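# Place the cart's shelf board onto the wall brackets

## Task

Take the shelf board off the cart, set it level across both wall brackets, and slide it back until it touches the wall. One or both robots may work on it. Finish by releasing the board and moving the robots away from it. The board must stay in place without any robot supporting it. The task fails if either robot tips over or is left leaning.

## Robot and tools

ROBOTS. Two identical Hello Robot Stretch 3 units, named r1 and r2. Each has a two-wheel drive base with a passive rear caster, a mast carrying a lift, and one telescoping arm that reaches out to the robot's right side, ending in a wrist and two-finger gripper. The base is 0.33 m long and 0.34 m wide. It cannot move sideways, so to shift the gripper forward or back you drive the base. Turning in place pivots about a point 0.05 m behind the front edge. With the arm pulled in and the wrist folded, a turn sweeps a circle of radius 0.28 m. An unfolded, level wrist reaches beyond that circle.

FRAMES. Each robot reports in its own base frame: origin on the floor between the drive wheels, x forward, y left, z up. hand_pose is in that frame, at the point where the closed fingertips meet. Odometry is relative to where the base stood when the scene began. Because each robot uses its own frames, only camera images, lidar_m and the depth grids reveal where the two robots are relative to each other.

execute_actions. Argument actions is a list holding zero or one action. An empty list simply reports state and images. The action is an object keyed by robot name ("r1", "r2"), one entry per robot. Under each name:
- base: exactly one command. translate_m is a straight drive offset in metres from the base's last reported position, -1 to 1, positive forward. rotate_rad is a turn-in-place offset in radians, -3.2 to 3.2, positive counter-clockwise seen from above.
- joints: absolute targets by joint name. lift_m 0 to 1.1 (arm height on the mast); arm_m 0 to 0.52 (extension); wrist_yaw_rad -1.345 to 4.42 (0 along the arm, positive toward the front, 3.0 folded over the base); wrist_pitch_rad -1.57 to 0.451 (0 level, negative tips fingers down); wrist_roll_rad -2.911 to 2.911 (0 fingers side by side); gripper_m -0.089 to 0.179 (larger is wider; real fingertip gap is somewhat smaller, and zero below 0.007); head_pan_rad -3.953 to 1.73 (0 forward, positive left, -1.57 faces the arm); head_tilt_rad -1.53 to 0.419 (negative looks down).
- contact_limits: only arm_m, a motor effort percentage 1 to 100 at which the arm motion halts with contact_stop. Smaller is gentler; very small halts immediately.
All motions in an action start together. Any invalid key or value rejects the whole call. Joints or robots omitted may keep driving toward older targets. An action runs at most 15 s. cameras optionally lists camera names (r1_head_camera, r1_nav_camera, r1_wrist_camera, r2_head_camera, r2_nav_camera, r2_wrist_camera, or all); omitted or null means all, [] means none.

wait: seconds, 0 to 10. Commands nothing new; returns state and images.
zoom_image: camera plus region [x0, y0, x1, y1] in pixels of that camera's latest full image, origin top-left, at most 504 by 504.
finished_scene: scene, the current scene's number. Irreversible; call only once the board rests on its own.

RESULTS. base_status and joint_status tell how each motion ended: done, off_target (stopped short and may still push), contact_stop, time_out or torque_fault (old target dropped). A lift or arm that hit something goes slack until recommanded; a slack lift under load can sink. on_its_own covers what was not commanded; "held at" is the target held, not the position. joint_positions give actual values. motor_effort is percent of max, positive toward higher joint values, bracket = peak; readings carry sizable bias and noise. Positive wheel effort pushes forward. lidar_m: 12 distances in metres in 30 degree sectors, first straight ahead, then counter-clockwise (4th left, 7th behind, 10th right); "-" means nothing seen; plane 0.17 m high; own body may hide sectors 5, 6, 9, 10. wrist_depth_mm and head_depth_mm are 7 by 7 grids of median depth in mm, read from top left (head grid is sideways). base_tilt in degrees, forward and right positive, with a fixed offset of up to about 4 degrees. turned_by_wheels and turned_by_imu report rotation since the last result. The pictures line names the returned images in order.

SPEED. The base is fast only when lift_m is below 0.30, arm_m below 0.03 and wrist_yaw_rad above 2.54; otherwise it is held to 0.10 m/s and 0.63 rad/s.

GRIPPER. Grip by commanding less than the object's width; release by commanding at least 0.02 more than where contact was made. Nothing in the readings confirms a hold; check images.

CAUTIONS.
- Never let the robots press against each other: once bases touch, any further drive is a hard press that ends the run. Commanded travel differs by up to 2.5 cm per metre between robots, which strains a jointly carried board and can topple a robot.
- Pushing the arm into something rigid with the gripper higher than about 0.45 m can tip the robot; a repeat push after contact_stop is riskier. Driving while holding or pushing something fixed, or snagging furniture (especially reversing), can also tip it. If base_tilt shows a lean, back off in small steps, pull the gripper free and lower lift_m to about 0.2.
- Fold or unfold the wrist only with lift_m between 0.32 and 0.95, wrist_pitch_rad -0.4 and roll near 0; after folding, lift may go down to 0.25. With yaw below -0.4, keep pitch at -0.5 or lower.
- Wrist and base have no contact stop; sustained strain turns a wrist servo off for 10 s.
- Avoid dropping the board, slamming, or hard hits. Loose objects may occasionally get nudged by outside forces.

Each tool is called as name(argument=value, ...) on one line, values as JSON.

## Session

execute_actions(actions=[])

Scene clock: 0.00 s.
r1.base_odometry: x=+0.000 y=+0.000 heading=+0.000 (m, m, rad; r1's odometry frame)
r1.turned_by_wheels: +0.000 (rad since the last result)
r1.turned_by_imu: +0.000 (rad since the last result)
r1.base_tilt: forward=-0.2 right=-1.7 (deg)
r1.lidar_m: 1.16 1.16 1.35 2.37 7.00 4.12 3.62 1.62 0.95 0.83 0.83 0.97
r1.head_depth_mm: 1289 1285 1280 1270 1262 1249 1245 / 1252 1240 1235 1229 1215 1208 1202 / 1203 1206 1194 1190 1184 1170 1168 / 1181 1166 1163 1150 1151 1141 1137 / 1136 1138 1118 1118 1124 1096 1101 / 1107 1099 1093 1088 1081 1072 1067 / 1081 1073 1064 1059 1048 1048 1039
r1.base_status: not commanded
r1.joint_positions: lift_m=+0.346 arm_m=-0.002 wrist_yaw_rad=+2.880 wrist_pitch_rad=-0.515 wrist_roll_rad=-0.001 gripper_m=+0.037 head_pan_rad=+0.016 head_tilt_rad=-0.011
r1.joint_status: not commanded
r1.motor_effort: left_wheel=+0 right_wheel=-1 lift_m=+29 arm_m=-1 wrist_yaw_rad=+0 wrist_pitch_rad=+5 wrist_roll_rad=-1 gripper_m=+0 head_pan_rad=+1 head_tilt_rad=+3 (%)
r1.hand_pose: x=+0.0334 y=+0.0614 z=+0.3380 quat_wxyz=(+0.268, +0.701, +0.090, +0.655) (m; r1's base frame)
r1.wrist_depth_mm: - - - - - - 928 / - - - - - - 954 / - 933 935 897 922 897 846 / 760 - 752 723 740 722 720 / 629 - 635 624 618 619 598 / 544 543 - 535 539 523 522 / 478 489 - 465 452 462 455
r2.base_odometry: x=+0.000 y=+0.000 heading=+0.000 (m, m, rad; r2's odometry frame)
r2.turned_by_wheels: +0.000 (rad since the last result)
r2.turned_by_imu: +0.000 (rad since the last result)
r2.base_tilt: forward=-0.5 right=-1.1 (deg)
r2.lidar_m: 1.36 2.35 6.97 4.21 3.61 2.54 1.46 1.25 1.26 1.36 1.17 1.17
r2.head_depth_mm: 1186 1182 1182 1187 1178 1180 1187 / 1295 1284 1278 1292 1272 1283 1276 / 1407 1405 1399 1389 1399 1379 1403 / 1534 1521 1529 1531 1533 1521 1539 / 1683 1695 1697 1694 1705 1702 1697 / 1779 1936 1931 1909 1898 1910 1904 / 1745 2186 2172 2178 2191 2187 2165
r2.base_status: not commanded
r2.joint_positions: lift_m=+0.521 arm_m=+0.001 wrist_yaw_rad=+2.843 wrist_pitch_rad=-0.549 wrist_roll_rad=-0.014 gripper_m=+0.037 head_pan_rad=-0.015 head_tilt_rad=-0.013
r2.joint_status: not commanded
r2.motor_effort: left_wheel=+0 right_wheel=+0 lift_m=+27 arm_m=+0 wrist_yaw_rad=+0 wrist_pitch_rad=+6 wrist_roll_rad=+0 gripper_m=+1 head_pan_rad=+0 head_tilt_rad=+1 (%)
r2.hand_pose: x=+0.0393 y=+0.0511 z=+0.5054 quat_wxyz=(+0.291, +0.697, +0.091, +0.650) (m; r2's base frame)
r2.wrist_depth_mm: - - - - - - - / - - - - - - - / - - - - - - - / 912 948 944 975 - - - / 783 - 830 823 843 881 884 / 681 - - 725 731 739 757 / 609 610 622 634 625 657 658
pictures: r1_head_camera (sideways: a quarter turn clockwise sets it upright), r1_nav_camera (sideways: a quarter turn counterclockwise sets it upright), r1_wrist_camera, r2_head_camera (sideways: a quarter turn clockwise sets it upright), r2_nav_camera (sideways: a quarter turn counterclockwise sets it upright), r2_wrist_camera
Images, in order (width x height): r1_head_camera 896x504, r1_nav_camera 672x504, r1_wrist_camera 644x364, r2_head_camera 896x504, r2_nav_camera 672x504, r2_wrist_camera 644x364.

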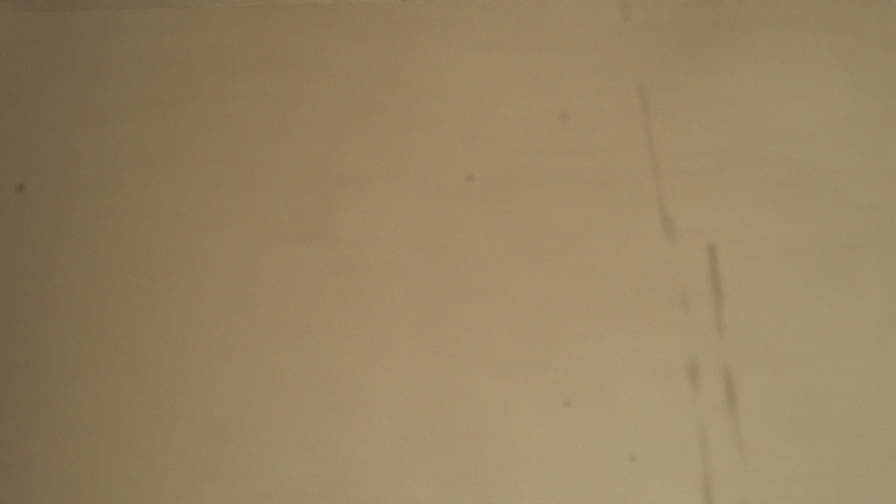

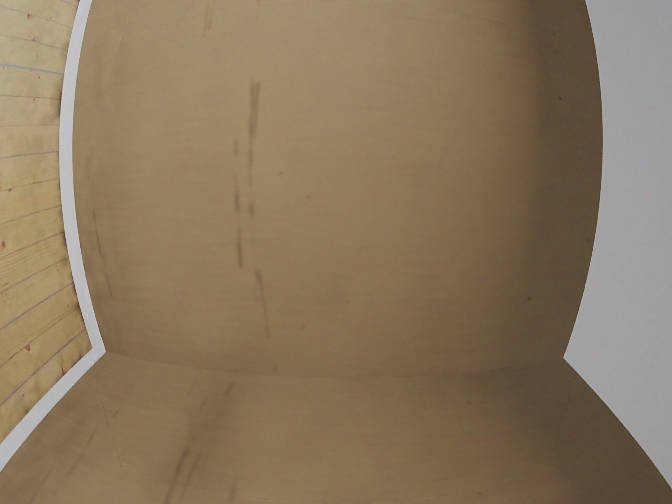

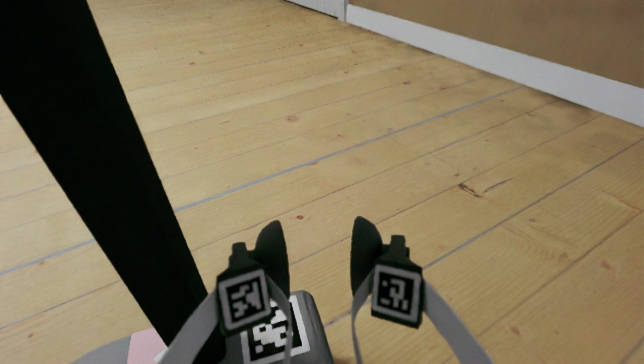

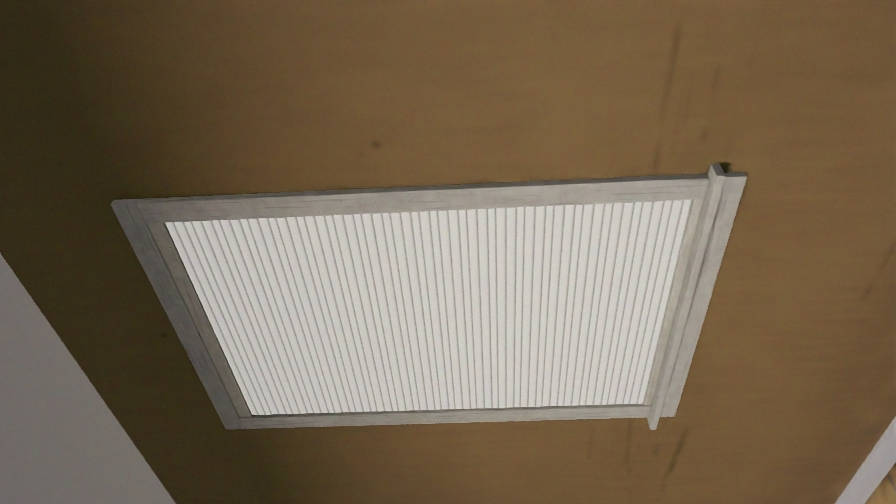

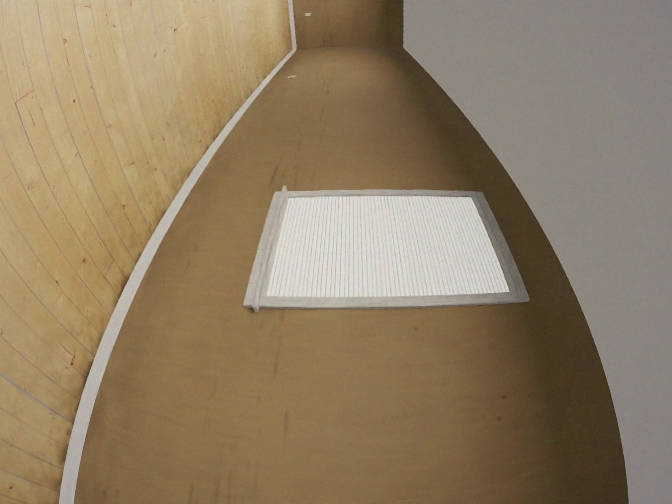

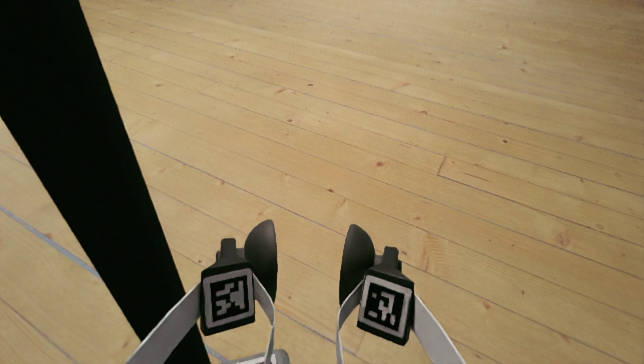

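execute_actions(actions=[{"r1":{"joints":{"head_pan_rad":1.57,"head_tilt_rad":-0.3}},"r2":{"joints":{"head_pan_rad":1.2,"head_tilt_rad":-0.3}}}], cameras=["r1_head_camera","r1_nav_camera","r2_head_camera","r2_nav_camera"])

Scene clock: 1.47 s.
r1.base_odometry: x=+0.000 y=+0.000 heading=+0.000 (m, m, rad; r1's odometry frame)
r1.turned_by_wheels: +0.000 (rad since the last result)
r1.turned_by_imu: +0.000 (rad since the last result)
r1.base_tilt: forward=-0.1 right=-1.7 (deg)
r1.lidar_m: 1.16 1.16 1.36 2.37 6.98 4.15 3.59 1.61 0.95 0.83 0.83 0.97
r1.head_depth_mm: 1712 1775 1834 1875 1973 1943 1641 / 2059 2096 2165 2264 2323 2122 1635 / 2538 2654 2716 2777 2774 2095 1639 / 3238 3395 3534 3319 2979 2121 1634 / - - - 3858 2977 2120 1645 / - - - - 2913 2114 1640 / - - - - 3007 2122 1645
r1.base_status: not commanded
r1.joint_positions: lift_m=+0.346 arm_m=-0.002 wrist_yaw_rad=+2.880 wrist_pitch_rad=-0.515 wrist_roll_rad=-0.001 gripper_m=+0.037 head_pan_rad=+1.563 head_tilt_rad=-0.296
r1.joint_status: all done
r1.motor_effort: left_wheel=+0(0) right_wheel=-1(1) lift_m=+29(29) arm_m=+0(1) wrist_yaw_rad=+0(0) wrist_pitch_rad=+5(5) wrist_roll_rad=+0(0) gripper_m=+0(0) head_pan_rad=+4(53) head_tilt_rad=-2(29) (%)
r1.hand_pose: x=+0.0334 y=+0.0614 z=+0.3380 quat_wxyz=(+0.268, +0.701, +0.090, +0.655) (m; r1's base frame)
r1.wrist_depth_mm: - - - - - - 890 / - - - - - - 947 / - 919 905 899 914 887 882 / 757 - 757 735 716 722 709 / 643 - 642 628 633 608 605 / 544 541 - 535 546 528 523 / 487 490 - 470 454 462 462
r2.base_odometry: x=+0.000 y=+0.000 heading=+0.000 (m, m, rad; r2's odometry frame)
r2.turned_by_wheels: +0.000 (rad since the last result)
r2.turned_by_imu: +0.000 (rad since the last result)
r2.base_tilt: forward=-0.4 right=-1.1 (deg)
r2.lidar_m: 1.35 2.35 7.04 4.18 3.60 2.53 1.46 1.26 1.26 1.36 1.17 1.18
r2.head_depth_mm: 3492 - - - 3025 2081 1613 / 3505 - - - 3037 2094 1606 / 3455 - - - 3046 2123 1622 / 3423 - - - 3073 2123 1628 / 3376 - - - 3073 2136 1648 / 3357 - - - 3086 2135 1647 / 3355 - - - 3110 2154 1645
r2.base_status: not commanded
r2.joint_positions: lift_m=+0.521 arm_m=+0.001 wrist_yaw_rad=+2.843 wrist_pitch_rad=-0.549 wrist_roll_rad=-0.014 gripper_m=+0.037 head_pan_rad=+1.193 head_tilt_rad=-0.296
r2.joint_status: all done
r2.motor_effort: left_wheel=+0(0) right_wheel=+0(0) lift_m=+27(28) arm_m=+0(0) wrist_yaw_rad=+0(0) wrist_pitch_rad=+6(6) wrist_roll_rad=+1(0) gripper_m=+0(0) head_pan_rad=+3(35) head_tilt_rad=-2(16) (%)
r2.hand_pose: x=+0.0393 y=+0.0511 z=+0.5054 quat_wxyz=(+0.291, +0.697, +0.091, +0.650) (m; r2's base frame)
r2.wrist_depth_mm: - - - - - - - / - - - - - - - / - - - - - - - / 904 960 962 975 - - - / 779 - 841 824 870 872 884 / 676 - - 721 726 743 765 / 606 612 629 632 637 650 680
pictures: r1_head_camera (sideways: a quarter turn clockwise sets it upright), r1_nav_camera (sideways: a quarter turn counterclockwise sets it upright), r2_head_camera (sideways: a quarter turn clockwise sets it upright), r2_nav_camera (sideways: a quarter turn counterclockwise sets it upright)
Images, in order (width x height): r1_head_camera 896x504, r1_nav_camera 672x504, r2_head_camera 896x504, r2_nav_camera 672x504.

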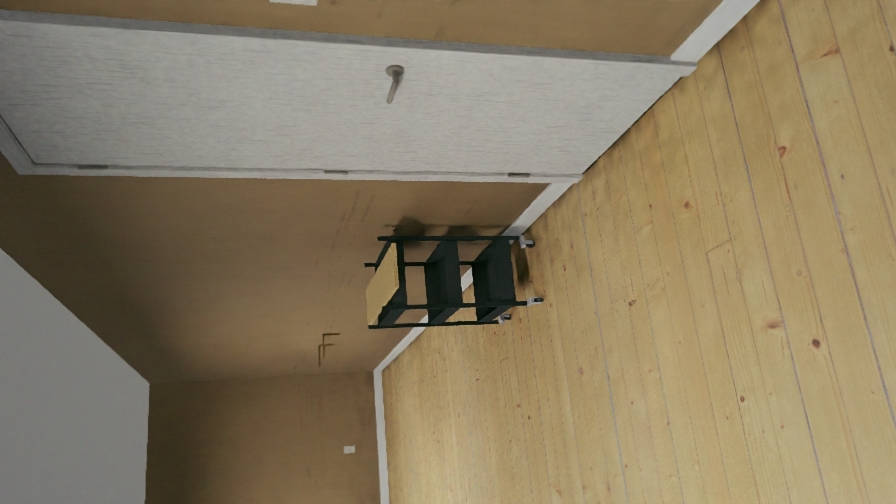

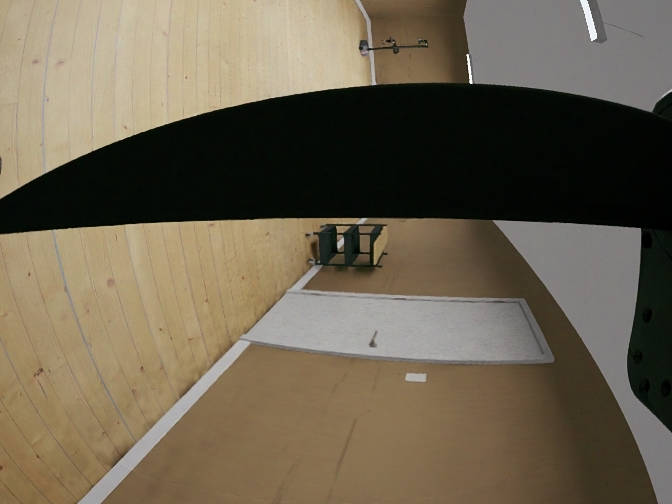

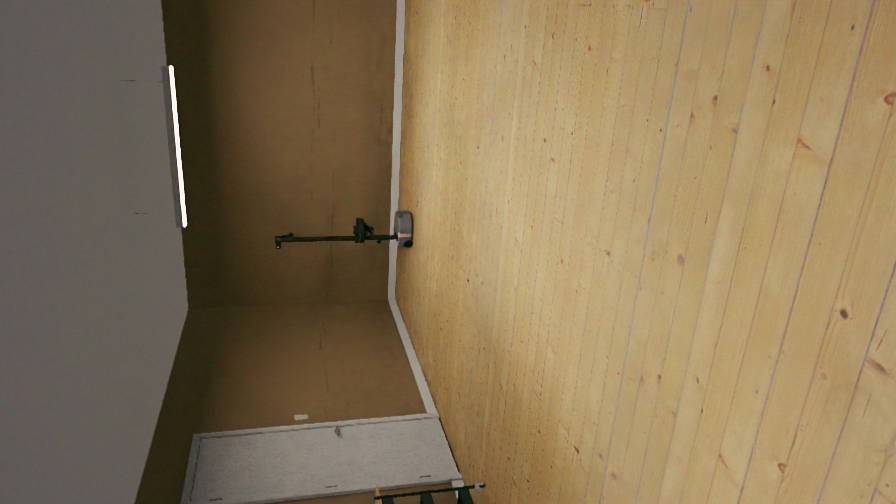

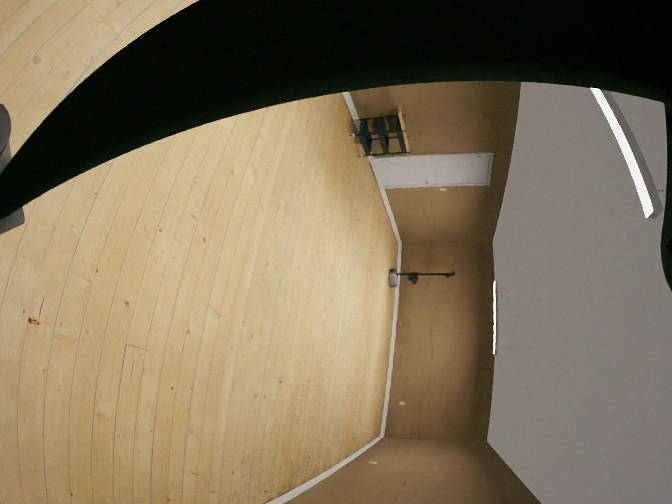

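execute_actions(actions=[{"r1":{"base":{"rotate_rad":1.31},"joints":{"head_pan_rad":0,"head_tilt_rad":-0.3,"lift_m":0.25}}}], cameras=["r1_head_camera"])

execute_actions(actions=[{"r1":{"base":{"translate_m":1.0}}}], cameras=["r1_head_camera"])

Scene clock: 4.70 s.
r1.base_odometry: x=+0.000 y=+0.000 heading=+1.310 (m, m, rad; r1's odometry frame)
r1.turned_by_wheels: +1.310 (rad since the last result)
r1.turned_by_imu: +1.305 (rad since the last result)
r1.base_tilt: forward=-0.2 right=-1.7 (deg)
r1.lidar_m: 1.67 3.19 5.02 3.72 3.06 1.16 0.86 0.83 0.86 1.20 1.16 1.21
r1.head_depth_mm: 1322 1359 1399 1443 1505 1550 1548 / 1455 1511 1564 1629 1688 1752 1628 / 1632 1713 1789 1851 1947 1953 1646 / 1857 1922 2025 2135 2248 2122 1637 / 2159 2290 2456 2497 2693 2084 1659 / 2623 2790 3055 3166 2986 2118 1656 / 3289 3589 3871 3435 2987 2105 1649
r1.base_status: done
r1.joint_positions: lift_m=+0.250 arm_m=-0.002 wrist_yaw_rad=+2.880 wrist_pitch_rad=-0.515 wrist_roll_rad=-0.001 gripper_m=+0.037 head_pan_rad=+0.007 head_tilt_rad=-0.297
r1.joint_status: all done
r1.motor_effort: left_wheel=-2(12) right_wheel=+1(8) lift_m=+22(26) arm_m=+0(1) wrist_yaw_rad=+0(0) wrist_pitch_rad=+5(5) wrist_roll_rad=+0(0) gripper_m=+0(1) head_pan_rad=-4(52) head_tilt_rad=-2(2) (%)
r1.hand_pose: x=+0.0333 y=+0.0613 z=+0.2417 quat_wxyz=(+0.268, +0.701, +0.090, +0.655) (m; r1's base frame)
r1.wrist_depth_mm: - - - - - - - / - - - 975 924 904 911 / - 757 754 725 725 701 690 / 608 - 606 591 584 585 559 / 512 - 517 518 495 479 484 / 451 - - 431 434 420 412 / - - - - 358 364 366
r2.base_odometry: x=+0.000 y=+0.000 heading=+0.000 (m, m, rad; r2's odometry frame)
r2.turned_by_wheels: +0.000 (rad since the last result)
r2.turned_by_imu: +0.001 (rad since the last result)
r2.base_tilt: forward=-0.4 right=-1.0 (deg)
r2.lidar_m: 1.36 2.35 7.03 4.17 3.62 2.53 1.46 1.26 1.26 1.36 1.17 1.17
r2.head_depth_mm: 3489 - - - 2961 2102 1604 / 3462 - - - 3019 2107 1606 / 3503 - - - 3013 2100 1613 / 3446 - - - 3072 2113 1637 / 3389 - - - 3079 2161 1635 / 3314 - - - 3054 2145 1632 / 3224 - - - 3095 2171 1658
r2.base_status: not commanded
r2.joint_positions: lift_m=+0.521 arm_m=+0.001 wrist_yaw_rad=+2.843 wrist_pitch_rad=-0.549 wrist_roll_rad=-0.014 gripper_m=+0.037 head_pan_rad=+1.193 head_tilt_rad=-0.296
r2.joint_status: not commanded
r2.motor_effort: left_wheel=+0(0) right_wheel=+0(0) lift_m=+27(28) arm_m=+0(0) wrist_yaw_rad=+0(1) wrist_pitch_rad=+6(6) wrist_roll_rad=+0(0) gripper_m=+0(0) head_pan_rad=+4(3) head_tilt_rad=-1(2) (%)
r2.hand_pose: x=+0.0393 y=+0.0511 z=+0.5054 quat_wxyz=(+0.291, +0.697, +0.091, +0.650) (m; r2's base frame)
r2.wrist_depth_mm: - - - - - - - / - - - - - - - / - - - - - - - / 897 953 948 990 - - - / 779 - 831 833 852 878 880 / 695 - - 712 739 747 752 / 609 613 627 630 627 659 667
pictures: r1_head_camera (sideways: a quarter turn clockwise sets it upright)
Images, in order (width x height): r1_head_camera 896x504.

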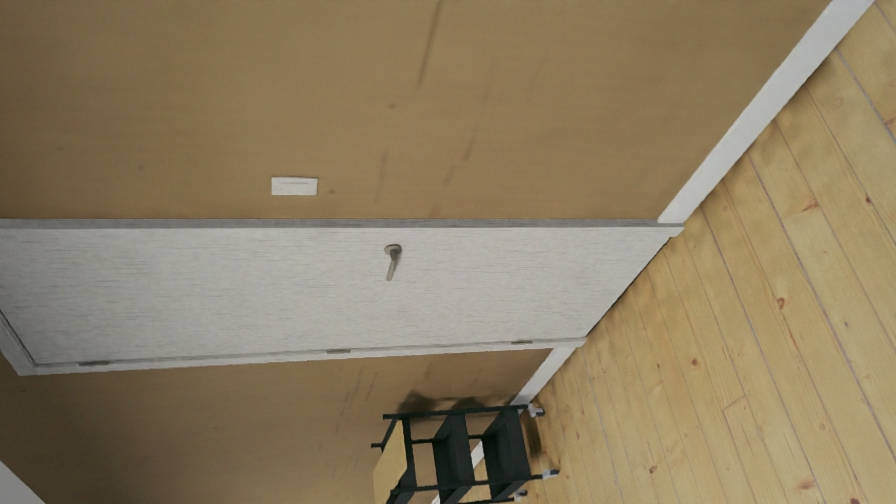

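Scene clock: 9.63 s.
r1.base_odometry: x=+0.258 y=+0.966 heading=+1.310 (m, m, rad; r1's odometry frame)
r1.turned_by_wheels: +0.000 (rad since the last result)
r1.turned_by_imu: +0.004 (rad since the last result)
r1.base_tilt: forward=-0.1 right=-1.7 (deg)
r1.lidar_m: 0.97 2.24 5.71 4.24 4.15 2.38 1.76 1.70 0.94 0.69 0.67 0.70
r1.head_depth_mm: 753 777 797 830 863 892 929 / 836 863 900 937 968 1015 1056 / 896 935 972 1016 1072 1124 1181 / 1052 1094 1151 1206 1282 1356 1441 / 1225 1299 1369 1457 1563 1680 1614 / 1477 1560 1663 1901 2040 2030 1647 / 1906 2063 2271 2355 2489 2142 1644
r1.base_status: done
r1.joint_positions: lift_m=+0.250 arm_m=-0.002 wrist_yaw_rad=+2.880 wrist_pitch_rad=-0.515 wrist_roll_rad=-0.001 gripper_m=+0.037 head_pan_rad=+0.007 head_tilt_rad=-0.297
r1.joint_status: not commanded
r1.motor_effort: left_wheel=-3(10) right_wheel=+0(7) lift_m=+23(23) arm_m=-1(0) wrist_yaw_rad=+0(0) wrist_pitch_rad=+5(5) wrist_roll_rad=+0(0) gripper_m=+0(0) head_pan_rad=-4(4) head_tilt_rad=-1(2) (%)
r1.hand_pose: x=+0.0333 y=+0.0613 z=+0.2417 quat_wxyz=(+0.268, +0.701, +0.090, +0.655) (m; r1's base frame)
r1.wrist_depth_mm: - - - - - - - / - - - 930 942 940 923 / - 755 756 723 721 717 697 / 594 - 601 588 576 578 574 / 508 - 513 510 491 492 476 / 449 - - 432 436 414 415 / - - - - 363 363 368
r2.base_odometry: x=+0.000 y=+0.000 heading=+0.000 (m, m, rad; r2's odometry frame)
r2.turned_by_wheels: +0.000 (rad since the last result)
r2.turned_by_imu: +0.001 (rad since the last result)
r2.base_tilt: forward=-0.5 right=-1.1 (deg)
r2.lidar_m: 1.36 2.35 6.48 4.20 3.62 2.53 1.46 1.25 1.26 1.36 1.17 1.17
r2.head_depth_mm: 3448 - - - 2983 2093 1606 / 3503 - - - 3018 2105 1602 / 3427 - - - 3026 2127 1625 / 3425 - - - 3036 2124 1638 / 3423 - - - 3102 2140 1640 / 3397 - - - 3073 2139 1633 / 3340 - - - 3124 2138 1649
r2.base_status: not commanded
r2.joint_positions: lift_m=+0.521 arm_m=+0.001 wrist_yaw_rad=+2.843 wrist_pitch_rad=-0.549 wrist_roll_rad=-0.014 gripper_m=+0.037 head_pan_rad=+1.193 head_tilt_rad=-0.296
r2.joint_status: not commanded
r2.motor_effort: left_wheel=+0(0) right_wheel=+0(0) lift_m=+27(27) arm_m=+0(1) wrist_yaw_rad=+0(0) wrist_pitch_rad=+6(6) wrist_roll_rad=+0(0) gripper_m=+0(0) head_pan_rad=+3(4) head_tilt_rad=-3(2) (%)
r2.hand_pose: x=+0.0393 y=+0.0511 z=+0.5054 quat_wxyz=(+0.291, +0.697, +0.091, +0.650) (m; r2's base frame)
r2.wrist_depth_mm: - - - - - - - / - - - - - - - / - - - - - - - / 905 941 966 986 - - - / 772 - 825 835 841 865 881 / 681 - - 718 731 749 754 / 609 613 630 638 630 656 670
pictures: r1_head_camera (sideways: a quarter turn clockwise sets it upright)
Images, in order (width x height): r1_head_camera 896x504.

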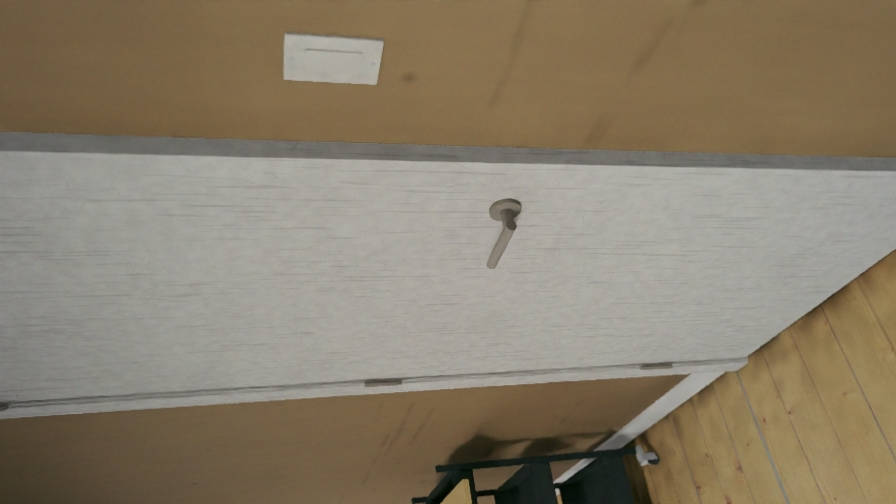

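execute_actions(actions=[{"r1":{"base":{"rotate_rad":0.69}}}], cameras=[])

execute_actions(actions=[{"r1":{"base":{"translate_m":0.5}}}], cameras=[])

execute_actions(actions=[{"r1":{"base":{"rotate_rad":-0.5},"joints":{"head_pan_rad":-0.6,"head_tilt_rad":-0.4}}}], cameras=["r1_head_camera"])

Scene clock: 11.63 s.
r1.base_odometry: x=+0.258 y=+0.966 heading=+2.000 (m, m, rad; r1's odometry frame)
r1.turned_by_wheels: +0.690 (rad since the last result)
r1.turned_by_imu: +0.688 (rad since the last result)
r1.base_tilt: forward=-0.2 right=-1.6 (deg)
r1.lidar_m: 7.04 4.99 4.11 4.00 2.08 1.71 1.58 0.82 0.68 0.67 0.74 1.15
r1.head_depth_mm: 3494 3786 3650 2587 2494 2102 1630 / - - - - 2734 2111 1629 / - - - - 2944 2116 1635 / - - - - 2986 2096 1644 / - - - - 2946 2101 1658 / - - - - 2948 2103 1656 / - - - - 2942 2125 1652
r1.base_status: done
r1.joint_positions: lift_m=+0.250 arm_m=-0.002 wrist_yaw_rad=+2.880 wrist_pitch_rad=-0.515 wrist_roll_rad=-0.001 gripper_m=+0.037 head_pan_rad=+0.007 head_tilt_rad=-0.297
r1.joint_status: not commanded
r1.motor_effort: left_wheel=-2(12) right_wheel=+1(5) lift_m=+22(23) arm_m=-1(0) wrist_yaw_rad=+0(0) wrist_pitch_rad=+6(5) wrist_roll_rad=+0(0) gripper_m=+0(0) head_pan_rad=-3(4) head_tilt_rad=-1(1) (%)
r1.hand_pose: x=+0.0333 y=+0.0612 z=+0.2417 quat_wxyz=(+0.268, +0.701, +0.090, +0.655) (m; r1's base frame)
r1.wrist_depth_mm: - - - - - - - / - - - 949 931 930 933 / - 741 726 741 735 717 704 / 611 - 603 585 580 576 558 / 504 - 520 502 496 489 476 / 447 - - 420 434 415 415 / - - - - 367 370 365
r2.base_odometry: x=+0.000 y=+0.000 heading=+0.000 (m, m, rad; r2's odometry frame)
r2.turned_by_wheels: +0.000 (rad since the last result)
r2.turned_by_imu: +0.000 (rad since the last result)
r2.base_tilt: forward=-0.4 right=-1.1 (deg)
r2.lidar_m: 1.35 2.36 6.52 4.21 3.61 2.52 1.46 1.26 1.26 1.36 1.17 1.17
r2.head_depth_mm: 3540 - - - 2998 2102 1621 / 3447 - - - 3009 2134 1622 / 3446 - - - 3012 2114 1631 / 3469 - - - 3046 2117 1618 / 3396 - - - 3086 2117 1641 / 3323 - - - 3056 2157 1647 / 3335 - - - 3142 2174 1654
r2.base_status: not commanded
r2.joint_positions: lift_m=+0.521 arm_m=+0.001 wrist_yaw_rad=+2.843 wrist_pitch_rad=-0.549 wrist_roll_rad=-0.014 gripper_m=+0.037 head_pan_rad=+1.193 head_tilt_rad=-0.296
r2.joint_status: not commanded
r2.motor_effort: left_wheel=+0(0) right_wheel=+0(0) lift_m=+28(27) arm_m=+0(0) wrist_yaw_rad=+1(0) wrist_pitch_rad=+6(6) wrist_roll_rad=+0(0) gripper_m=+0(0) head_pan_rad=+4(4) head_tilt_rad=+0(3) (%)
r2.hand_pose: x=+0.0393 y=+0.0511 z=+0.5054 quat_wxyz=(+0.291, +0.697, +0.091, +0.650) (m; r2's base frame)
r2.wrist_depth_mm: - - - - - - - / - - - - - - - / - - - - - - - / 914 935 948 987 - - - / 794 - 825 816 852 864 888 / 693 - - 718 737 746 757 / 613 614 630 633 633 654 669
pictures: none
No camera images: the call's "cameras" was empty. Leave "cameras" out to get every camera's image.

Scene clock: 14.87 s.
r1.base_odometry: x=+0.050 y=+1.421 heading=+2.000 (m, m, rad; r1's odometry frame)
r1.turned_by_wheels: +0.000 (rad since the last result)
r1.turned_by_imu: +0.002 (rad since the last result)
r1.base_tilt: forward=-0.2 right=-1.7 (deg)
r1.lidar_m: 6.53 4.89 4.02 4.00 2.68 2.21 1.79 0.93 0.77 0.76 0.81 1.31
r1.head_depth_mm: 3846 - - 3417 2167 1968 1639 / - - - - 2994 2100 1635 / - - - - 2884 2122 1640 / - - - - 2906 2091 1644 / - - - - 2980 2129 1645 / - - - - 2965 2107 1649 / - - - - 2951 2133 1638
r1.base_status: done
r1.joint_positions: lift_m=+0.250 arm_m=-0.002 wrist_yaw_rad=+2.880 wrist_pitch_rad=-0.515 wrist_roll_rad=-0.001 gripper_m=+0.037 head_pan_rad=+0.007 head_tilt_rad=-0.297
r1.joint_status: not commanded
r1.motor_effort: left_wheel=-2(10) right_wheel=+1(7) lift_m=+23(23) arm_m=+0(0) wrist_yaw_rad=+0(0) wrist_pitch_rad=+5(5) wrist_roll_rad=+0(0) gripper_m=+0(0) head_pan_rad=-4(3) head_tilt_rad=-2(2) (%)
r1.hand_pose: x=+0.0333 y=+0.0612 z=+0.2417 quat_wxyz=(+0.268, +0.701, +0.090, +0.655) (m; r1's base frame)
r1.wrist_depth_mm: - - - - - - - / - - - 978 944 910 930 / - 757 734 716 713 722 702 / 596 - 594 592 571 571 574 / 509 - 520 509 497 478 474 / 452 - - 428 433 420 414 / - - - - 367 366 362
r2.base_odometry: x=+0.000 y=+0.000 heading=+0.000 (m, m, rad; r2's odometry frame)
r2.turned_by_wheels: +0.000 (rad since the last result)
r2.turned_by_imu: +0.001 (rad since the last result)
r2.base_tilt: forward=-0.4 right=-1.1 (deg)
r2.lidar_m: 1.35 2.35 6.05 4.18 3.61 2.53 1.46 1.26 1.25 1.36 1.18 1.17
r2.head_depth_mm: 3557 - - - 3012 2102 1603 / 3469 - - - 3038 2102 1622 / 3487 - - - 3049 2149 1615 / 3450 - - - 3046 2131 1623 / 3365 - - - 3043 2124 1629 / 3353 - - - 3094 2131 1648 / 3332 - - - 3101 2148 1641
r2.base_status: not commanded
r2.joint_positions: lift_m=+0.521 arm_m=+0.001 wrist_yaw_rad=+2.843 wrist_pitch_rad=-0.549 wrist_roll_rad=-0.014 gripper_m=+0.037 head_pan_rad=+1.193 head_tilt_rad=-0.296
r2.joint_status: not commanded
r2.motor_effort: left_wheel=+0(0) right_wheel=+0(0) lift_m=+28(28) arm_m=+0(0) wrist_yaw_rad=+0(1) wrist_pitch_rad=+6(6) wrist_roll_rad=+0(0) gripper_m=+1(0) head_pan_rad=+3(3) head_tilt_rad=-1(2) (%)
r2.hand_pose: x=+0.0393 y=+0.0511 z=+0.5054 quat_wxyz=(+0.291, +0.697, +0.091, +0.650) (m; r2's base frame)
r2.wrist_depth_mm: - - - - - - - / - - - - - - - / - - - - - - - / 896 945 953 982 - - - / 760 - 823 827 849 867 880 / 686 - - 714 734 757 762 / 607 609 619 637 622 651 665
pictures: none
No camera images: the call's "cameras" was empty. Leave "cameras" out to get every camera's image.

Scene clock: 16.60 s.
r1.base_odometry: x=+0.050 y=+1.421 heading=+1.500 (m, m, rad; r1's odometry frame)
r1.turned_by_wheels: -0.500 (rad since the last result)
r1.turned_by_imu: -0.498 (rad since the last result)
r1.base_tilt: forward=-0.2 right=-1.7 (deg)
r1.lidar_m: 1.35 6.57 4.80 4.02 4.00 2.63 2.20 1.70 0.91 0.76 0.76 0.83
r1.head_depth_mm: 644 679 719 762 807 859 921 / 662 692 735 784 839 901 974 / 708 748 790 842 895 971 1044 / 750 796 850 906 976 1053 1147 / 800 851 910 982 1057 1155 1264 / 857 915 983 1065 1154 1267 1371 / 922 987 1072 1166 1278 1419 1476
r1.base_status: done
r1.joint_positions: lift_m=+0.250 arm_m=-0.002 wrist_yaw_rad=+2.880 wrist_pitch_rad=-0.515 wrist_roll_rad=-0.001 gripper_m=+0.037 head_pan_rad=-0.593 head_tilt_rad=-0.395
r1.joint_status: all done
r1.motor_effort: left_wheel=+3(14) right_wheel=-2(7) lift_m=+23(23) arm_m=+0(0) wrist_yaw_rad=-1(0) wrist_pitch_rad=+5(5) wrist_roll_rad=+0(0) gripper_m=+0(1) head_pan_rad=-4(43) head_tilt_rad=-2(16) (%)
r1.hand_pose: x=+0.0333 y=+0.0612 z=+0.2417 quat_wxyz=(+0.268, +0.701, +0.090, +0.655) (m; r1's base frame)
r1.wrist_depth_mm: - - - - - - - / - - - 940 950 898 917 / - 759 756 744 730 713 703 / 626 - 599 589 583 579 568 / 520 - 519 514 500 491 480 / 452 - - 426 429 413 411 / - - - - 361 363 366
r2.base_odometry: x=+0.000 y=+0.000 heading=+0.000 (m, m, rad; r2's odometry frame)
r2.turned_by_wheels: +0.000 (rad since the last result)
r2.turned_by_imu: +0.000 (rad since the last result)
r2.base_tilt: forward=-0.5 right=-1.0 (deg)
r2.lidar_m: 1.36 2.35 6.00 4.20 3.61 2.52 1.45 1.26 1.25 1.36 1.17 1.17
r2.head_depth_mm: 3534 - - - 2984 2092 1612 / 3425 - - - 3000 2117 1619 / 3498 - - - 3059 2104 1621 / 3388 - - - 3071 2156 1619 / 3408 - - - 3097 2149 1622 / 3376 - - - 3092 2161 1639 / 3306 - - - 3129 2163 1642
r2.base_status: not commanded
r2.joint_positions: lift_m=+0.521 arm_m=+0.001 wrist_yaw_rad=+2.843 wrist_pitch_rad=-0.549 wrist_roll_rad=-0.014 gripper_m=+0.037 head_pan_rad=+1.193 head_tilt_rad=-0.296
r2.joint_status: not commanded
r2.motor_effort: left_wheel=+0(0) right_wheel=+0(0) lift_m=+27(27) arm_m=+0(0) wrist_yaw_rad=+0(0) wrist_pitch_rad=+6(6) wrist_roll_rad=+0(0) gripper_m=+0(0) head_pan_rad=+3(3) head_tilt_rad=-2(1) (%)
r2.hand_pose: x=+0.0393 y=+0.0511 z=+0.5054 quat_wxyz=(+0.291, +0.697, +0.091, +0.650) (m; r2's base frame)
r2.wrist_depth_mm: - - - - - - - / - - - - - - - / - - - - - - - / 884 940 975 967 - - - / 785 - 835 830 854 852 889 / 687 - - 719 743 749 759 / 602 614 621 624 629 656 670
pictures: r1_head_camera (sideways: a quarter turn clockwise sets it upright)
Images, in order (width x height): r1_head_camera 896x504.

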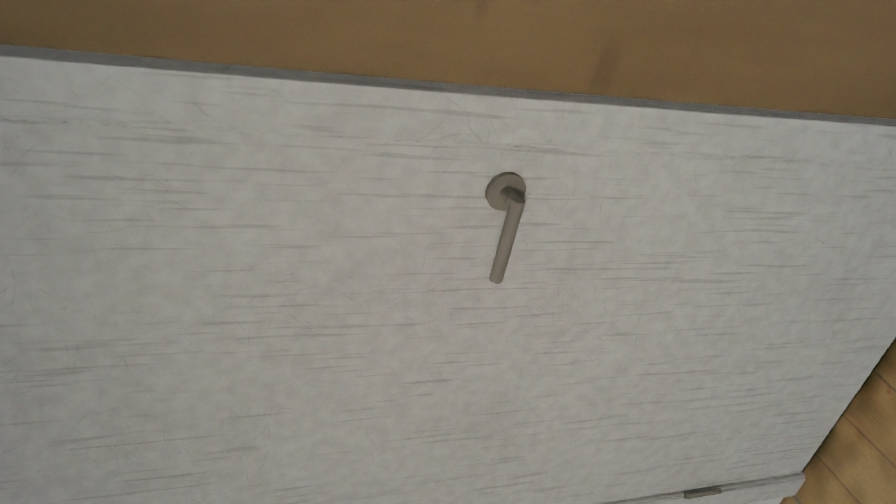

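execute_actions(actions=[{"r1":{"base":{"rotate_rad":0.83}}}], cameras=[])

execute_actions(actions=[{"r1":{"base":{"translate_m":0.45}}}], cameras=[])

execute_actions(actions=[{"r1":{"base":{"rotate_rad":-0.5},"joints":{"head_pan_rad":-0.8,"head_tilt_rad":-0.4}}}], cameras=["r1_head_camera"])

Scene clock: 18.77 s.
r1.base_odometry: x=+0.050 y=+1.421 heading=+2.330 (m, m, rad; r1's odometry frame)
r1.turned_by_wheels: +0.830 (rad since the last result)
r1.turned_by_imu: +0.827 (rad since the last result)
r1.base_tilt: forward=-0.1 right=-1.7 (deg)
r1.lidar_m: 5.75 4.17 4.01 3.16 2.29 2.20 1.10 0.79 0.76 0.79 1.04 1.77
r1.head_depth_mm: 1587 1625 1659 1706 1730 1737 1492 / 2032 2073 2119 2015 2046 1856 1476 / 2766 2847 2744 2097 2148 1866 1488 / - - - 3421 2328 1836 1495 / - - - 3591 2447 1860 1491 / - - - 3601 2467 1864 1497 / - - - 3654 2470 1857 1503
r1.base_status: done
r1.joint_positions: lift_m=+0.250 arm_m=-0.002 wrist_yaw_rad=+2.880 wrist_pitch_rad=-0.515 wrist_roll_rad=-0.001 gripper_m=+0.037 head_pan_rad=-0.593 head_tilt_rad=-0.395
r1.joint_status: not commanded
r1.motor_effort: left_wheel=-2(12) right_wheel=+1(6) lift_m=+23(23) arm_m=+0(0) wrist_yaw_rad=-1(0) wrist_pitch_rad=+5(5) wrist_roll_rad=+0(0) gripper_m=+0(0) head_pan_rad=-3(4) head_tilt_rad=-3(2) (%)
r1.hand_pose: x=+0.0333 y=+0.0612 z=+0.2417 quat_wxyz=(+0.268, +0.701, +0.090, +0.655) (m; r1's base frame)
r1.wrist_depth_mm: - - - - - - - / - - - 974 909 900 926 / - 776 741 725 712 721 709 / 600 - 599 595 583 582 578 / 505 - 522 508 491 481 478 / 453 - - 423 435 416 410 / - - - - 367 374 363
r2.base_odometry: x=+0.000 y=+0.000 heading=+0.000 (m, m, rad; r2's odometry frame)
r2.turned_by_wheels: +0.000 (rad since the last result)
r2.turned_by_imu: +0.001 (rad since the last result)
r2.base_tilt: forward=-0.4 right=-1.1 (deg)
r2.lidar_m: 1.36 2.36 6.04 4.19 3.61 2.53 1.46 1.26 1.25 1.36 1.18 1.17
r2.head_depth_mm: 3476 - - - 2942 2086 1608 / 3516 - - - 2966 2086 1616 / 3491 - - - 3047 2121 1621 / 3410 - - - 3066 2131 1627 / 3423 - - - 3076 2134 1624 / 3393 - - - 3089 2150 1633 / 3315 - - - 3095 2157 1651
r2.base_status: not commanded
r2.joint_positions: lift_m=+0.521 arm_m=+0.001 wrist_yaw_rad=+2.843 wrist_pitch_rad=-0.549 wrist_roll_rad=-0.014 gripper_m=+0.037 head_pan_rad=+1.193 head_tilt_rad=-0.296
r2.joint_status: not commanded
r2.motor_effort: left_wheel=+0(0) right_wheel=+0(0) lift_m=+28(28) arm_m=+0(0) wrist_yaw_rad=+0(1) wrist_pitch_rad=+6(6) wrist_roll_rad=+0(0) gripper_m=+0(1) head_pan_rad=+3(3) head_tilt_rad=-1(2) (%)
r2.hand_pose: x=+0.0393 y=+0.0511 z=+0.5054 quat_wxyz=(+0.291, +0.697, +0.091, +0.650) (m; r2's base frame)
r2.wrist_depth_mm: - - - - - - - / - - - - - - - / - - - - - - - / 904 941 958 983 - - - / 786 - 827 825 846 879 886 / 683 - - 705 721 740 767 / 598 610 622 639 624 652 671
pictures: none
No camera images: the call's "cameras" was empty. Leave "cameras" out to get every camera's image.

Scene clock: 21.93 s.
r1.base_odometry: x=-0.259 y=+1.747 heading=+2.330 (m, m, rad; r1's odometry frame)
r1.turned_by_wheels: +0.000 (rad since the last result)
r1.turned_by_imu: +0.002 (rad since the last result)
r1.base_tilt: forward=-0.1 right=-1.7 (deg)
r1.lidar_m: 5.40 3.94 3.79 3.73 2.70 2.59 1.41 1.02 0.95 1.00 1.37 3.66
r1.head_depth_mm: 2045 2108 2138 1665 1873 1783 1496 / 2598 2683 2760 1855 1922 1776 1489 / 3572 3798 3866 3410 2422 1846 1477 / - - - 3575 2481 1850 1492 / - - - 3646 2447 1852 1484 / - - - 3573 2443 1872 1506 / - - - 3570 2423 1875 1512
r1.base_status: done
r1.joint_positions: lift_m=+0.250 arm_m=-0.002 wrist_yaw_rad=+2.880 wrist_pitch_rad=-0.515 wrist_roll_rad=-0.001 gripper_m=+0.037 head_pan_rad=-0.593 head_tilt_rad=-0.396
r1.joint_status: not commanded
r1.motor_effort: left_wheel=-2(10) right_wheel=+1(7) lift_m=+23(23) arm_m=+0(0) wrist_yaw_rad=+0(0) wrist_pitch_rad=+5(5) wrist_roll_rad=+0(0) gripper_m=+0(0) head_pan_rad=-4(4) head_tilt_rad=-2(2) (%)
r1.hand_pose: x=+0.0333 y=+0.0612 z=+0.2417 quat_wxyz=(+0.268, +0.701, +0.090, +0.655) (m; r1's base frame)
r1.wrist_depth_mm: - - - - - - - / - - - 938 955 911 931 / - 744 751 736 721 711 699 / 602 - 605 591 581 578 568 / 510 - 522 512 492 490 479 / 443 - - 428 432 417 410 / - - - - 363 367 366
r2.base_odometry: x=+0.000 y=+0.000 heading=+0.000 (m, m, rad; r2's odometry frame)
r2.turned_by_wheels: +0.000 (rad since the last result)
r2.turned_by_imu: +0.001 (rad since the last result)
r2.base_tilt: forward=-0.5 right=-1.1 (deg)
r2.lidar_m: 1.36 2.35 5.62 4.18 3.61 2.53 1.46 1.25 1.26 1.36 1.17 1.17
r2.head_depth_mm: 3550 - - - 2968 2090 1608 / 3476 - - - 2996 2088 1610 / 3491 - - - 3078 2101 1636 / 3471 - - - 3069 2130 1628 / 3442 - - - 3076 2124 1633 / 3383 - - - 3071 2132 1630 / 3305 - - - 3155 2126 1646
r2.base_status: not commanded
r2.joint_positions: lift_m=+0.521 arm_m=+0.001 wrist_yaw_rad=+2.843 wrist_pitch_rad=-0.549 wrist_roll_rad=-0.014 gripper_m=+0.037 head_pan_rad=+1.193 head_tilt_rad=-0.296
r2.joint_status: not commanded
r2.motor_effort: left_wheel=+0(1) right_wheel=+0(0) lift_m=+28(27) arm_m=+0(0) wrist_yaw_rad=+1(1) wrist_pitch_rad=+6(6) wrist_roll_rad=+0(0) gripper_m=+0(0) head_pan_rad=+3(4) head_tilt_rad=-2(2) (%)
r2.hand_pose: x=+0.0393 y=+0.0511 z=+0.5054 quat_wxyz=(+0.291, +0.697, +0.091, +0.650) (m; r2's base frame)
r2.wrist_depth_mm: - - - - - - - / - - - - - - - / - - - - - - - / 906 947 944 965 - - - / 767 - 843 840 867 866 887 / 685 - - 720 744 745 753 / 611 615 624 635 630 642 664
pictures: none
No camera images: the call's "cameras" was empty. Leave "cameras" out to get every camera's image.

Scene clock: 23.60 s.
r1.base_odometry: x=-0.259 y=+1.747 heading=+1.830 (m, m, rad; r1's odometry frame)
r1.turned_by_wheels: -0.500 (rad since the last result)
r1.turned_by_imu: -0.498 (rad since the last result)
r1.base_tilt: forward=-0.1 right=-1.7 (deg)
r1.lidar_m: 4.01 5.31 3.92 3.78 3.62 2.67 2.59 1.38 1.01 0.95 1.01 1.41
r1.head_depth_mm: 882 924 974 1023 1085 1157 1224 / 938 988 1046 1102 1168 1245 1346 / 1001 1070 1129 1198 1278 1381 1438 / 1113 1183 1250 1343 1444 1563 1501 / 1210 1292 1388 1509 1611 1729 1503 / 1331 1430 1543 1660 1786 1787 1497 / 1470 1595 1737 1663 1870 1796 1495
r1.base_status: done
r1.joint_positions: lift_m=+0.250 arm_m=-0.002 wrist_yaw_rad=+2.880 wrist_pitch_rad=-0.515 wrist_roll_rad=-0.001 gripper_m=+0.037 head_pan_rad=-0.793 head_tilt_rad=-0.396
r1.joint_status: all done
r1.motor_effort: left_wheel=+3(13) right_wheel=-2(6) lift_m=+23(23) arm_m=+0(0) wrist_yaw_rad=+0(0) wrist_pitch_rad=+6(5) wrist_roll_rad=+0(0) gripper_m=+0(0) head_pan_rad=-4(24) head_tilt_rad=-2(3) (%)
r1.hand_pose: x=+0.0333 y=+0.0612 z=+0.2417 quat_wxyz=(+0.268, +0.701, +0.090, +0.655) (m; r1's base frame)
r1.wrist_depth_mm: - - - - - - - / - - - 932 945 915 913 / - 770 733 731 711 695 687 / 604 - 598 585 584 577 561 / 506 - 516 511 496 487 481 / 456 - - 422 432 421 415 / - - - - 366 371 363
r2.base_odometry: x=+0.000 y=+0.000 heading=+0.000 (m, m, rad; r2's odometry frame)
r2.turned_by_wheels: +0.000 (rad since the last result)
r2.turned_by_imu: +0.000 (rad since the last result)
r2.base_tilt: forward=-0.5 right=-1.1 (deg)
r2.lidar_m: 1.35 2.36 5.60 4.19 3.61 2.54 1.46 1.26 1.26 1.36 1.18 1.17
r2.head_depth_mm: 3477 - - - 2969 2116 1610 / 3518 - - - 3064 2111 1611 / 3402 - - - 3000 2084 1614 / 3424 - - - 3001 2121 1634 / 3402 - - - 3097 2140 1637 / 3366 - - - 3061 2132 1639 / 3320 - - - 3133 2154 1656
r2.base_status: not commanded
r2.joint_positions: lift_m=+0.521 arm_m=+0.001 wrist_yaw_rad=+2.843 wrist_pitch_rad=-0.549 wrist_roll_rad=-0.014 gripper_m=+0.037 head_pan_rad=+1.193 head_tilt_rad=-0.296
r2.joint_status: not commanded
r2.motor_effort: left_wheel=-1(0) right_wheel=+0(0) lift_m=+28(28) arm_m=+0(0) wrist_yaw_rad=+0(0) wrist_pitch_rad=+6(6) wrist_roll_rad=+0(0) gripper_m=+0(0) head_pan_rad=+3(3) head_tilt_rad=-2(0) (%)
r2.hand_pose: x=+0.0393 y=+0.0511 z=+0.5054 quat_wxyz=(+0.291, +0.697, +0.091, +0.650) (m; r2's base frame)
r2.wrist_depth_mm: - - - - - - - / - - - - - - - / - - - - - - - / 885 951 948 980 - - - / 765 - 842 841 856 860 866 / 686 - - 722 734 740 764 / 609 612 625 636 620 658 668
pictures: r1_head_camera (sideways: a quarter turn clockwise sets it upright)
Images, in order (width x height): r1_head_camera 896x504.

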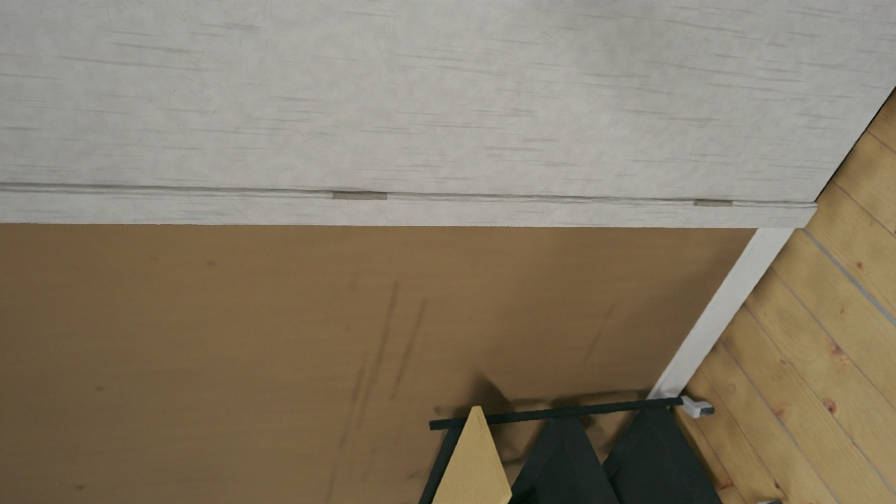

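Now parallel at 0.95. Drive forward.

execute_actions(actions=[{"r1":{"base":{"translate_m":1.0},"joints":{"head_pan_rad":-1.3,"head_tilt_rad":-0.6}}}], cameras=["r1_head_camera","r1_nav_camera"])

Scene clock: 28.63 s.
r1.base_odometry: x=-0.516 y=+2.714 heading=+1.830 (m, m, rad; r1's odometry frame)
r1.turned_by_wheels: +0.000 (rad since the last result)
r1.turned_by_imu: +0.004 (rad since the last result)
r1.base_tilt: forward=-0.2 right=-1.7 (deg)
r1.lidar_m: 4.12 4.57 3.89 3.76 3.92 3.69 3.58 1.36 0.99 0.99 0.66 0.84
r1.head_depth_mm: 806 876 960 1055 1175 1320 1291 / 822 892 979 1086 1211 1381 1292 / 840 910 1002 1110 1252 1419 1284 / 856 931 1026 1113 1279 1446 1287 / 874 959 1060 1081 1142 1381 1302 / 894 980 1082 1096 844 1049 1187 / 916 999 1112 1025 877 1088 1215
r1.base_status: done
r1.joint_positions: lift_m=+0.250 arm_m=-0.002 wrist_yaw_rad=+2.880 wrist_pitch_rad=-0.515 wrist_roll_rad=-0.001 gripper_m=+0.037 head_pan_rad=-1.293 head_tilt_rad=-0.593
r1.joint_status: all done
r1.motor_effort: left_wheel=+2(14) right_wheel=-2(7) lift_m=+23(23) arm_m=+0(0) wrist_yaw_rad=+0(0) wrist_pitch_rad=+5(5) wrist_roll_rad=+1(0) gripper_m=+0(0) head_pan_rad=-4(39) head_tilt_rad=-4(24) (%)
r1.hand_pose: x=+0.0333 y=+0.0612 z=+0.2417 quat_wxyz=(+0.268, +0.701, +0.090, +0.655) (m; r1's base frame)
r1.wrist_depth_mm: - - - - - - - / - - - 948 915 924 892 / - 738 748 720 723 704 700 / 600 - 591 594 588 576 570 / 513 - 506 502 502 480 479 / 453 - - 429 430 414 417 / - - - - 364 369 365
r2.base_odometry: x=+0.000 y=+0.000 heading=+0.000 (m, m, rad; r2's odometry frame)
r2.turned_by_wheels: +0.000 (rad since the last result)
r2.turned_by_imu: +0.001 (rad since the last result)
r2.base_tilt: forward=-0.5 right=-1.1 (deg)
r2.lidar_m: 1.36 2.36 7.33 4.16 3.60 2.52 1.46 1.26 1.25 1.36 1.17 1.17
r2.head_depth_mm: 3498 - - - 2990 2103 1607 / 3546 - - - 3011 2115 1615 / 3471 - - - 3020 2113 1635 / 3433 - - - 3029 2142 1627 / 3404 - - - 3064 2148 1627 / 3386 - - - 3106 2135 1633 / 3304 - - - 3128 2170 1652
r2.base_status: not commanded
r2.joint_positions: lift_m=+0.521 arm_m=+0.001 wrist_yaw_rad=+2.843 wrist_pitch_rad=-0.549 wrist_roll_rad=-0.014 gripper_m=+0.037 head_pan_rad=+1.193 head_tilt_rad=-0.296
r2.joint_status: not commanded
r2.motor_effort: left_wheel=-1(1) right_wheel=+0(0) lift_m=+28(28) arm_m=+0(0) wrist_yaw_rad=+0(1) wrist_pitch_rad=+6(6) wrist_roll_rad=+0(0) gripper_m=+0(0) head_pan_rad=+3(4) head_tilt_rad=-2(0) (%)
r2.hand_pose: x=+0.0393 y=+0.0511 z=+0.5054 quat_wxyz=(+0.291, +0.697, +0.091, +0.650) (m; r2's base frame)
r2.wrist_depth_mm: - - - - - - - / - - - - - - - / - - - - - - - / 888 967 959 990 - - - / 773 - 845 838 843 868 887 / 677 - - 714 729 742 758 / 606 616 621 632 626 657 671
pictures: r1_head_camera (sideways: a quarter turn clockwise sets it upright), r1_nav_camera (sideways: a quarter turn counterclockwise sets it upright)
Images, in order (width x height): r1_head_camera 896x504, r1_nav_camera 672x504.

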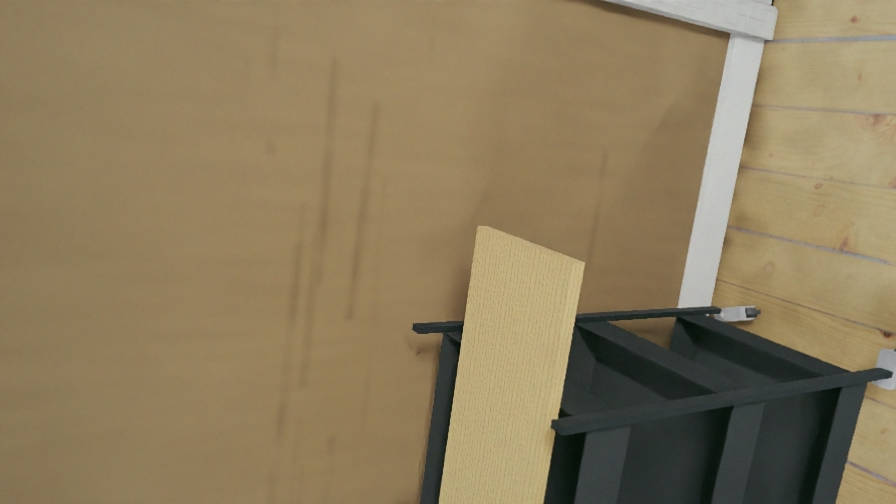

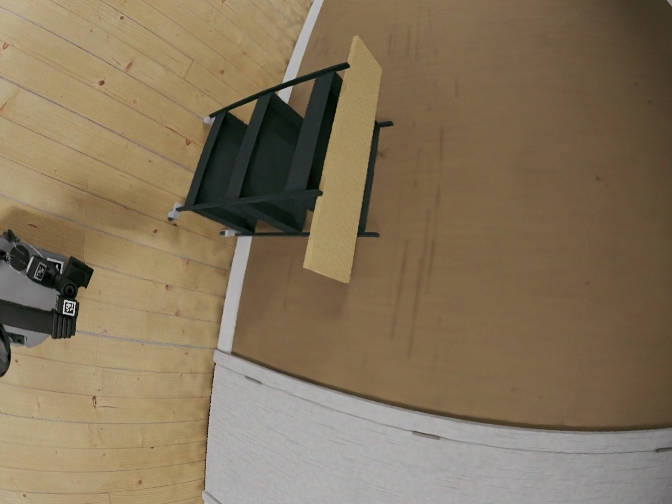

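execute_actions(actions=[{"r2":{"base":{"rotate_rad":1.78},"joints":{"lift_m":0.25,"head_pan_rad":0,"head_tilt_rad":-0.2}},"r1":{"base":{"translate_m":0.3},"joints":{"head_pan_rad":-1.57,"head_tilt_rad":-0.7}}}], cameras=["r1_head_camera","r2_head_camera"])

Scene clock: 33.40 s.
r1.base_odometry: x=-0.592 y=+3.004 heading=+1.830 (m, m, rad; r1's odometry frame)
r1.turned_by_wheels: +0.000 (rad since the last result)
r1.turned_by_imu: +0.002 (rad since the last result)
r1.base_tilt: forward=-0.2 right=-1.7 (deg)
r1.lidar_m: 4.13 4.43 3.89 3.76 3.93 4.02 3.70 1.37 1.03 0.57 0.61 1.45
r1.head_depth_mm: 859 957 1069 1212 1410 1425 1232 / 857 947 1064 1211 1430 1407 1223 / 853 944 1060 916 1404 1430 1223 / 845 942 1054 885 1402 1418 1227 / 843 935 1046 881 899 1029 1172 / 842 932 1045 879 873 1034 1168 / 836 924 1038 878 797 1028 1164
r1.base_status: done
r1.joint_positions: lift_m=+0.250 arm_m=-0.002 wrist_yaw_rad=+2.880 wrist_pitch_rad=-0.515 wrist_roll_rad=-0.001 gripper_m=+0.037 head_pan_rad=-1.563 head_tilt_rad=-0.691
r1.joint_status: all done
r1.motor_effort: left_wheel=+2(15) right_wheel=-2(5) lift_m=+23(23) arm_m=+0(1) wrist_yaw_rad=+0(0) wrist_pitch_rad=+5(5) wrist_roll_rad=+0(0) gripper_m=+0(0) head_pan_rad=-4(28) head_tilt_rad=-5(19) (%)
r1.hand_pose: x=+0.0333 y=+0.0612 z=+0.2417 quat_wxyz=(+0.268, +0.701, +0.090, +0.655) (m; r1's base frame)
r1.wrist_depth_mm: - - - - - - - / - - - 963 932 899 930 / - 761 751 714 727 700 694 / 606 - 602 592 569 574 569 / 510 - 516 514 489 480 479 / 451 - - 425 432 421 412 / - - - - 362 364 362
r2.base_odometry: x=+0.000 y=+0.000 heading=+1.780 (m, m, rad; r2's odometry frame)
r2.turned_by_wheels: +1.780 (rad since the last result)
r2.turned_by_imu: +1.760 (rad since the last result)
r2.base_tilt: forward=-0.4 right=-1.1 (deg)
r2.lidar_m: 3.80 3.60 1.90 1.33 1.26 1.28 1.24 1.17 1.20 1.57 3.74 4.46
r2.head_depth_mm: 2783 - - - 3594 2391 1768 / 2679 - - - 3661 2397 1788 / 2666 - - - 3705 2438 1764 / 2630 - - - 3813 2432 1795 / 2644 3896 - - 3830 2440 1792 / 2620 3588 3670 3750 3657 2484 1814 / 2591 3357 3481 3487 3521 2498 1839
r2.base_status: done
r2.joint_positions: lift_m=+0.250 arm_m=+0.001 wrist_yaw_rad=+2.843 wrist_pitch_rad=-0.550 wrist_roll_rad=-0.014 gripper_m=+0.037 head_pan_rad=+0.007 head_tilt_rad=-0.211
r2.joint_status: all done
r2.motor_effort: left_wheel=-3(13) right_wheel=+2(6) lift_m=+24(28) arm_m=-1(1) wrist_yaw_rad=+0(0) wrist_pitch_rad=+6(6) wrist_roll_rad=+0(0) gripper_m=+0(1) head_pan_rad=-3(33) head_tilt_rad=+5(11) (%)
r2.hand_pose: x=+0.0393 y=+0.0511 z=+0.2344 quat_wxyz=(+0.291, +0.697, +0.091, +0.650) (m; r2's base frame)
r2.wrist_depth_mm: - - - - - - - / - 834 856 904 954 972 - / - 663 685 686 710 745 765 / 505 542 552 565 583 597 613 / 459 - - 488 485 497 508 / - - - 416 425 429 435 / - - - 368 362 375 383
pictures: r1_head_camera (sideways: a quarter turn clockwise sets it upright), r2_head_camera (sideways: a quarter turn clockwise sets it upright)
Images, in order (width x height): r1_head_camera 896x504, r2_head_camera 896x504.

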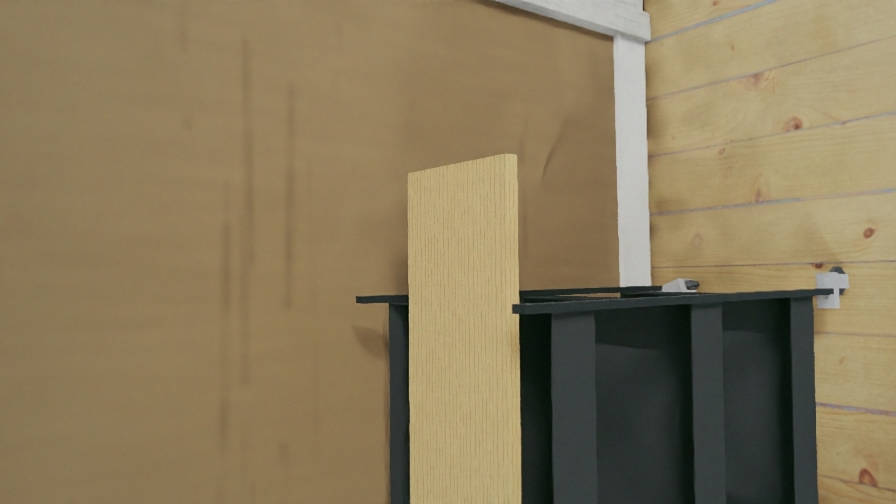

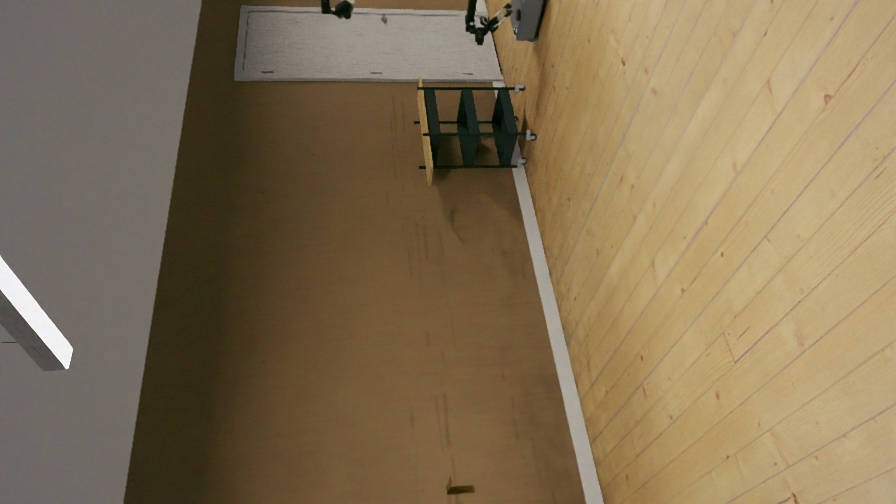

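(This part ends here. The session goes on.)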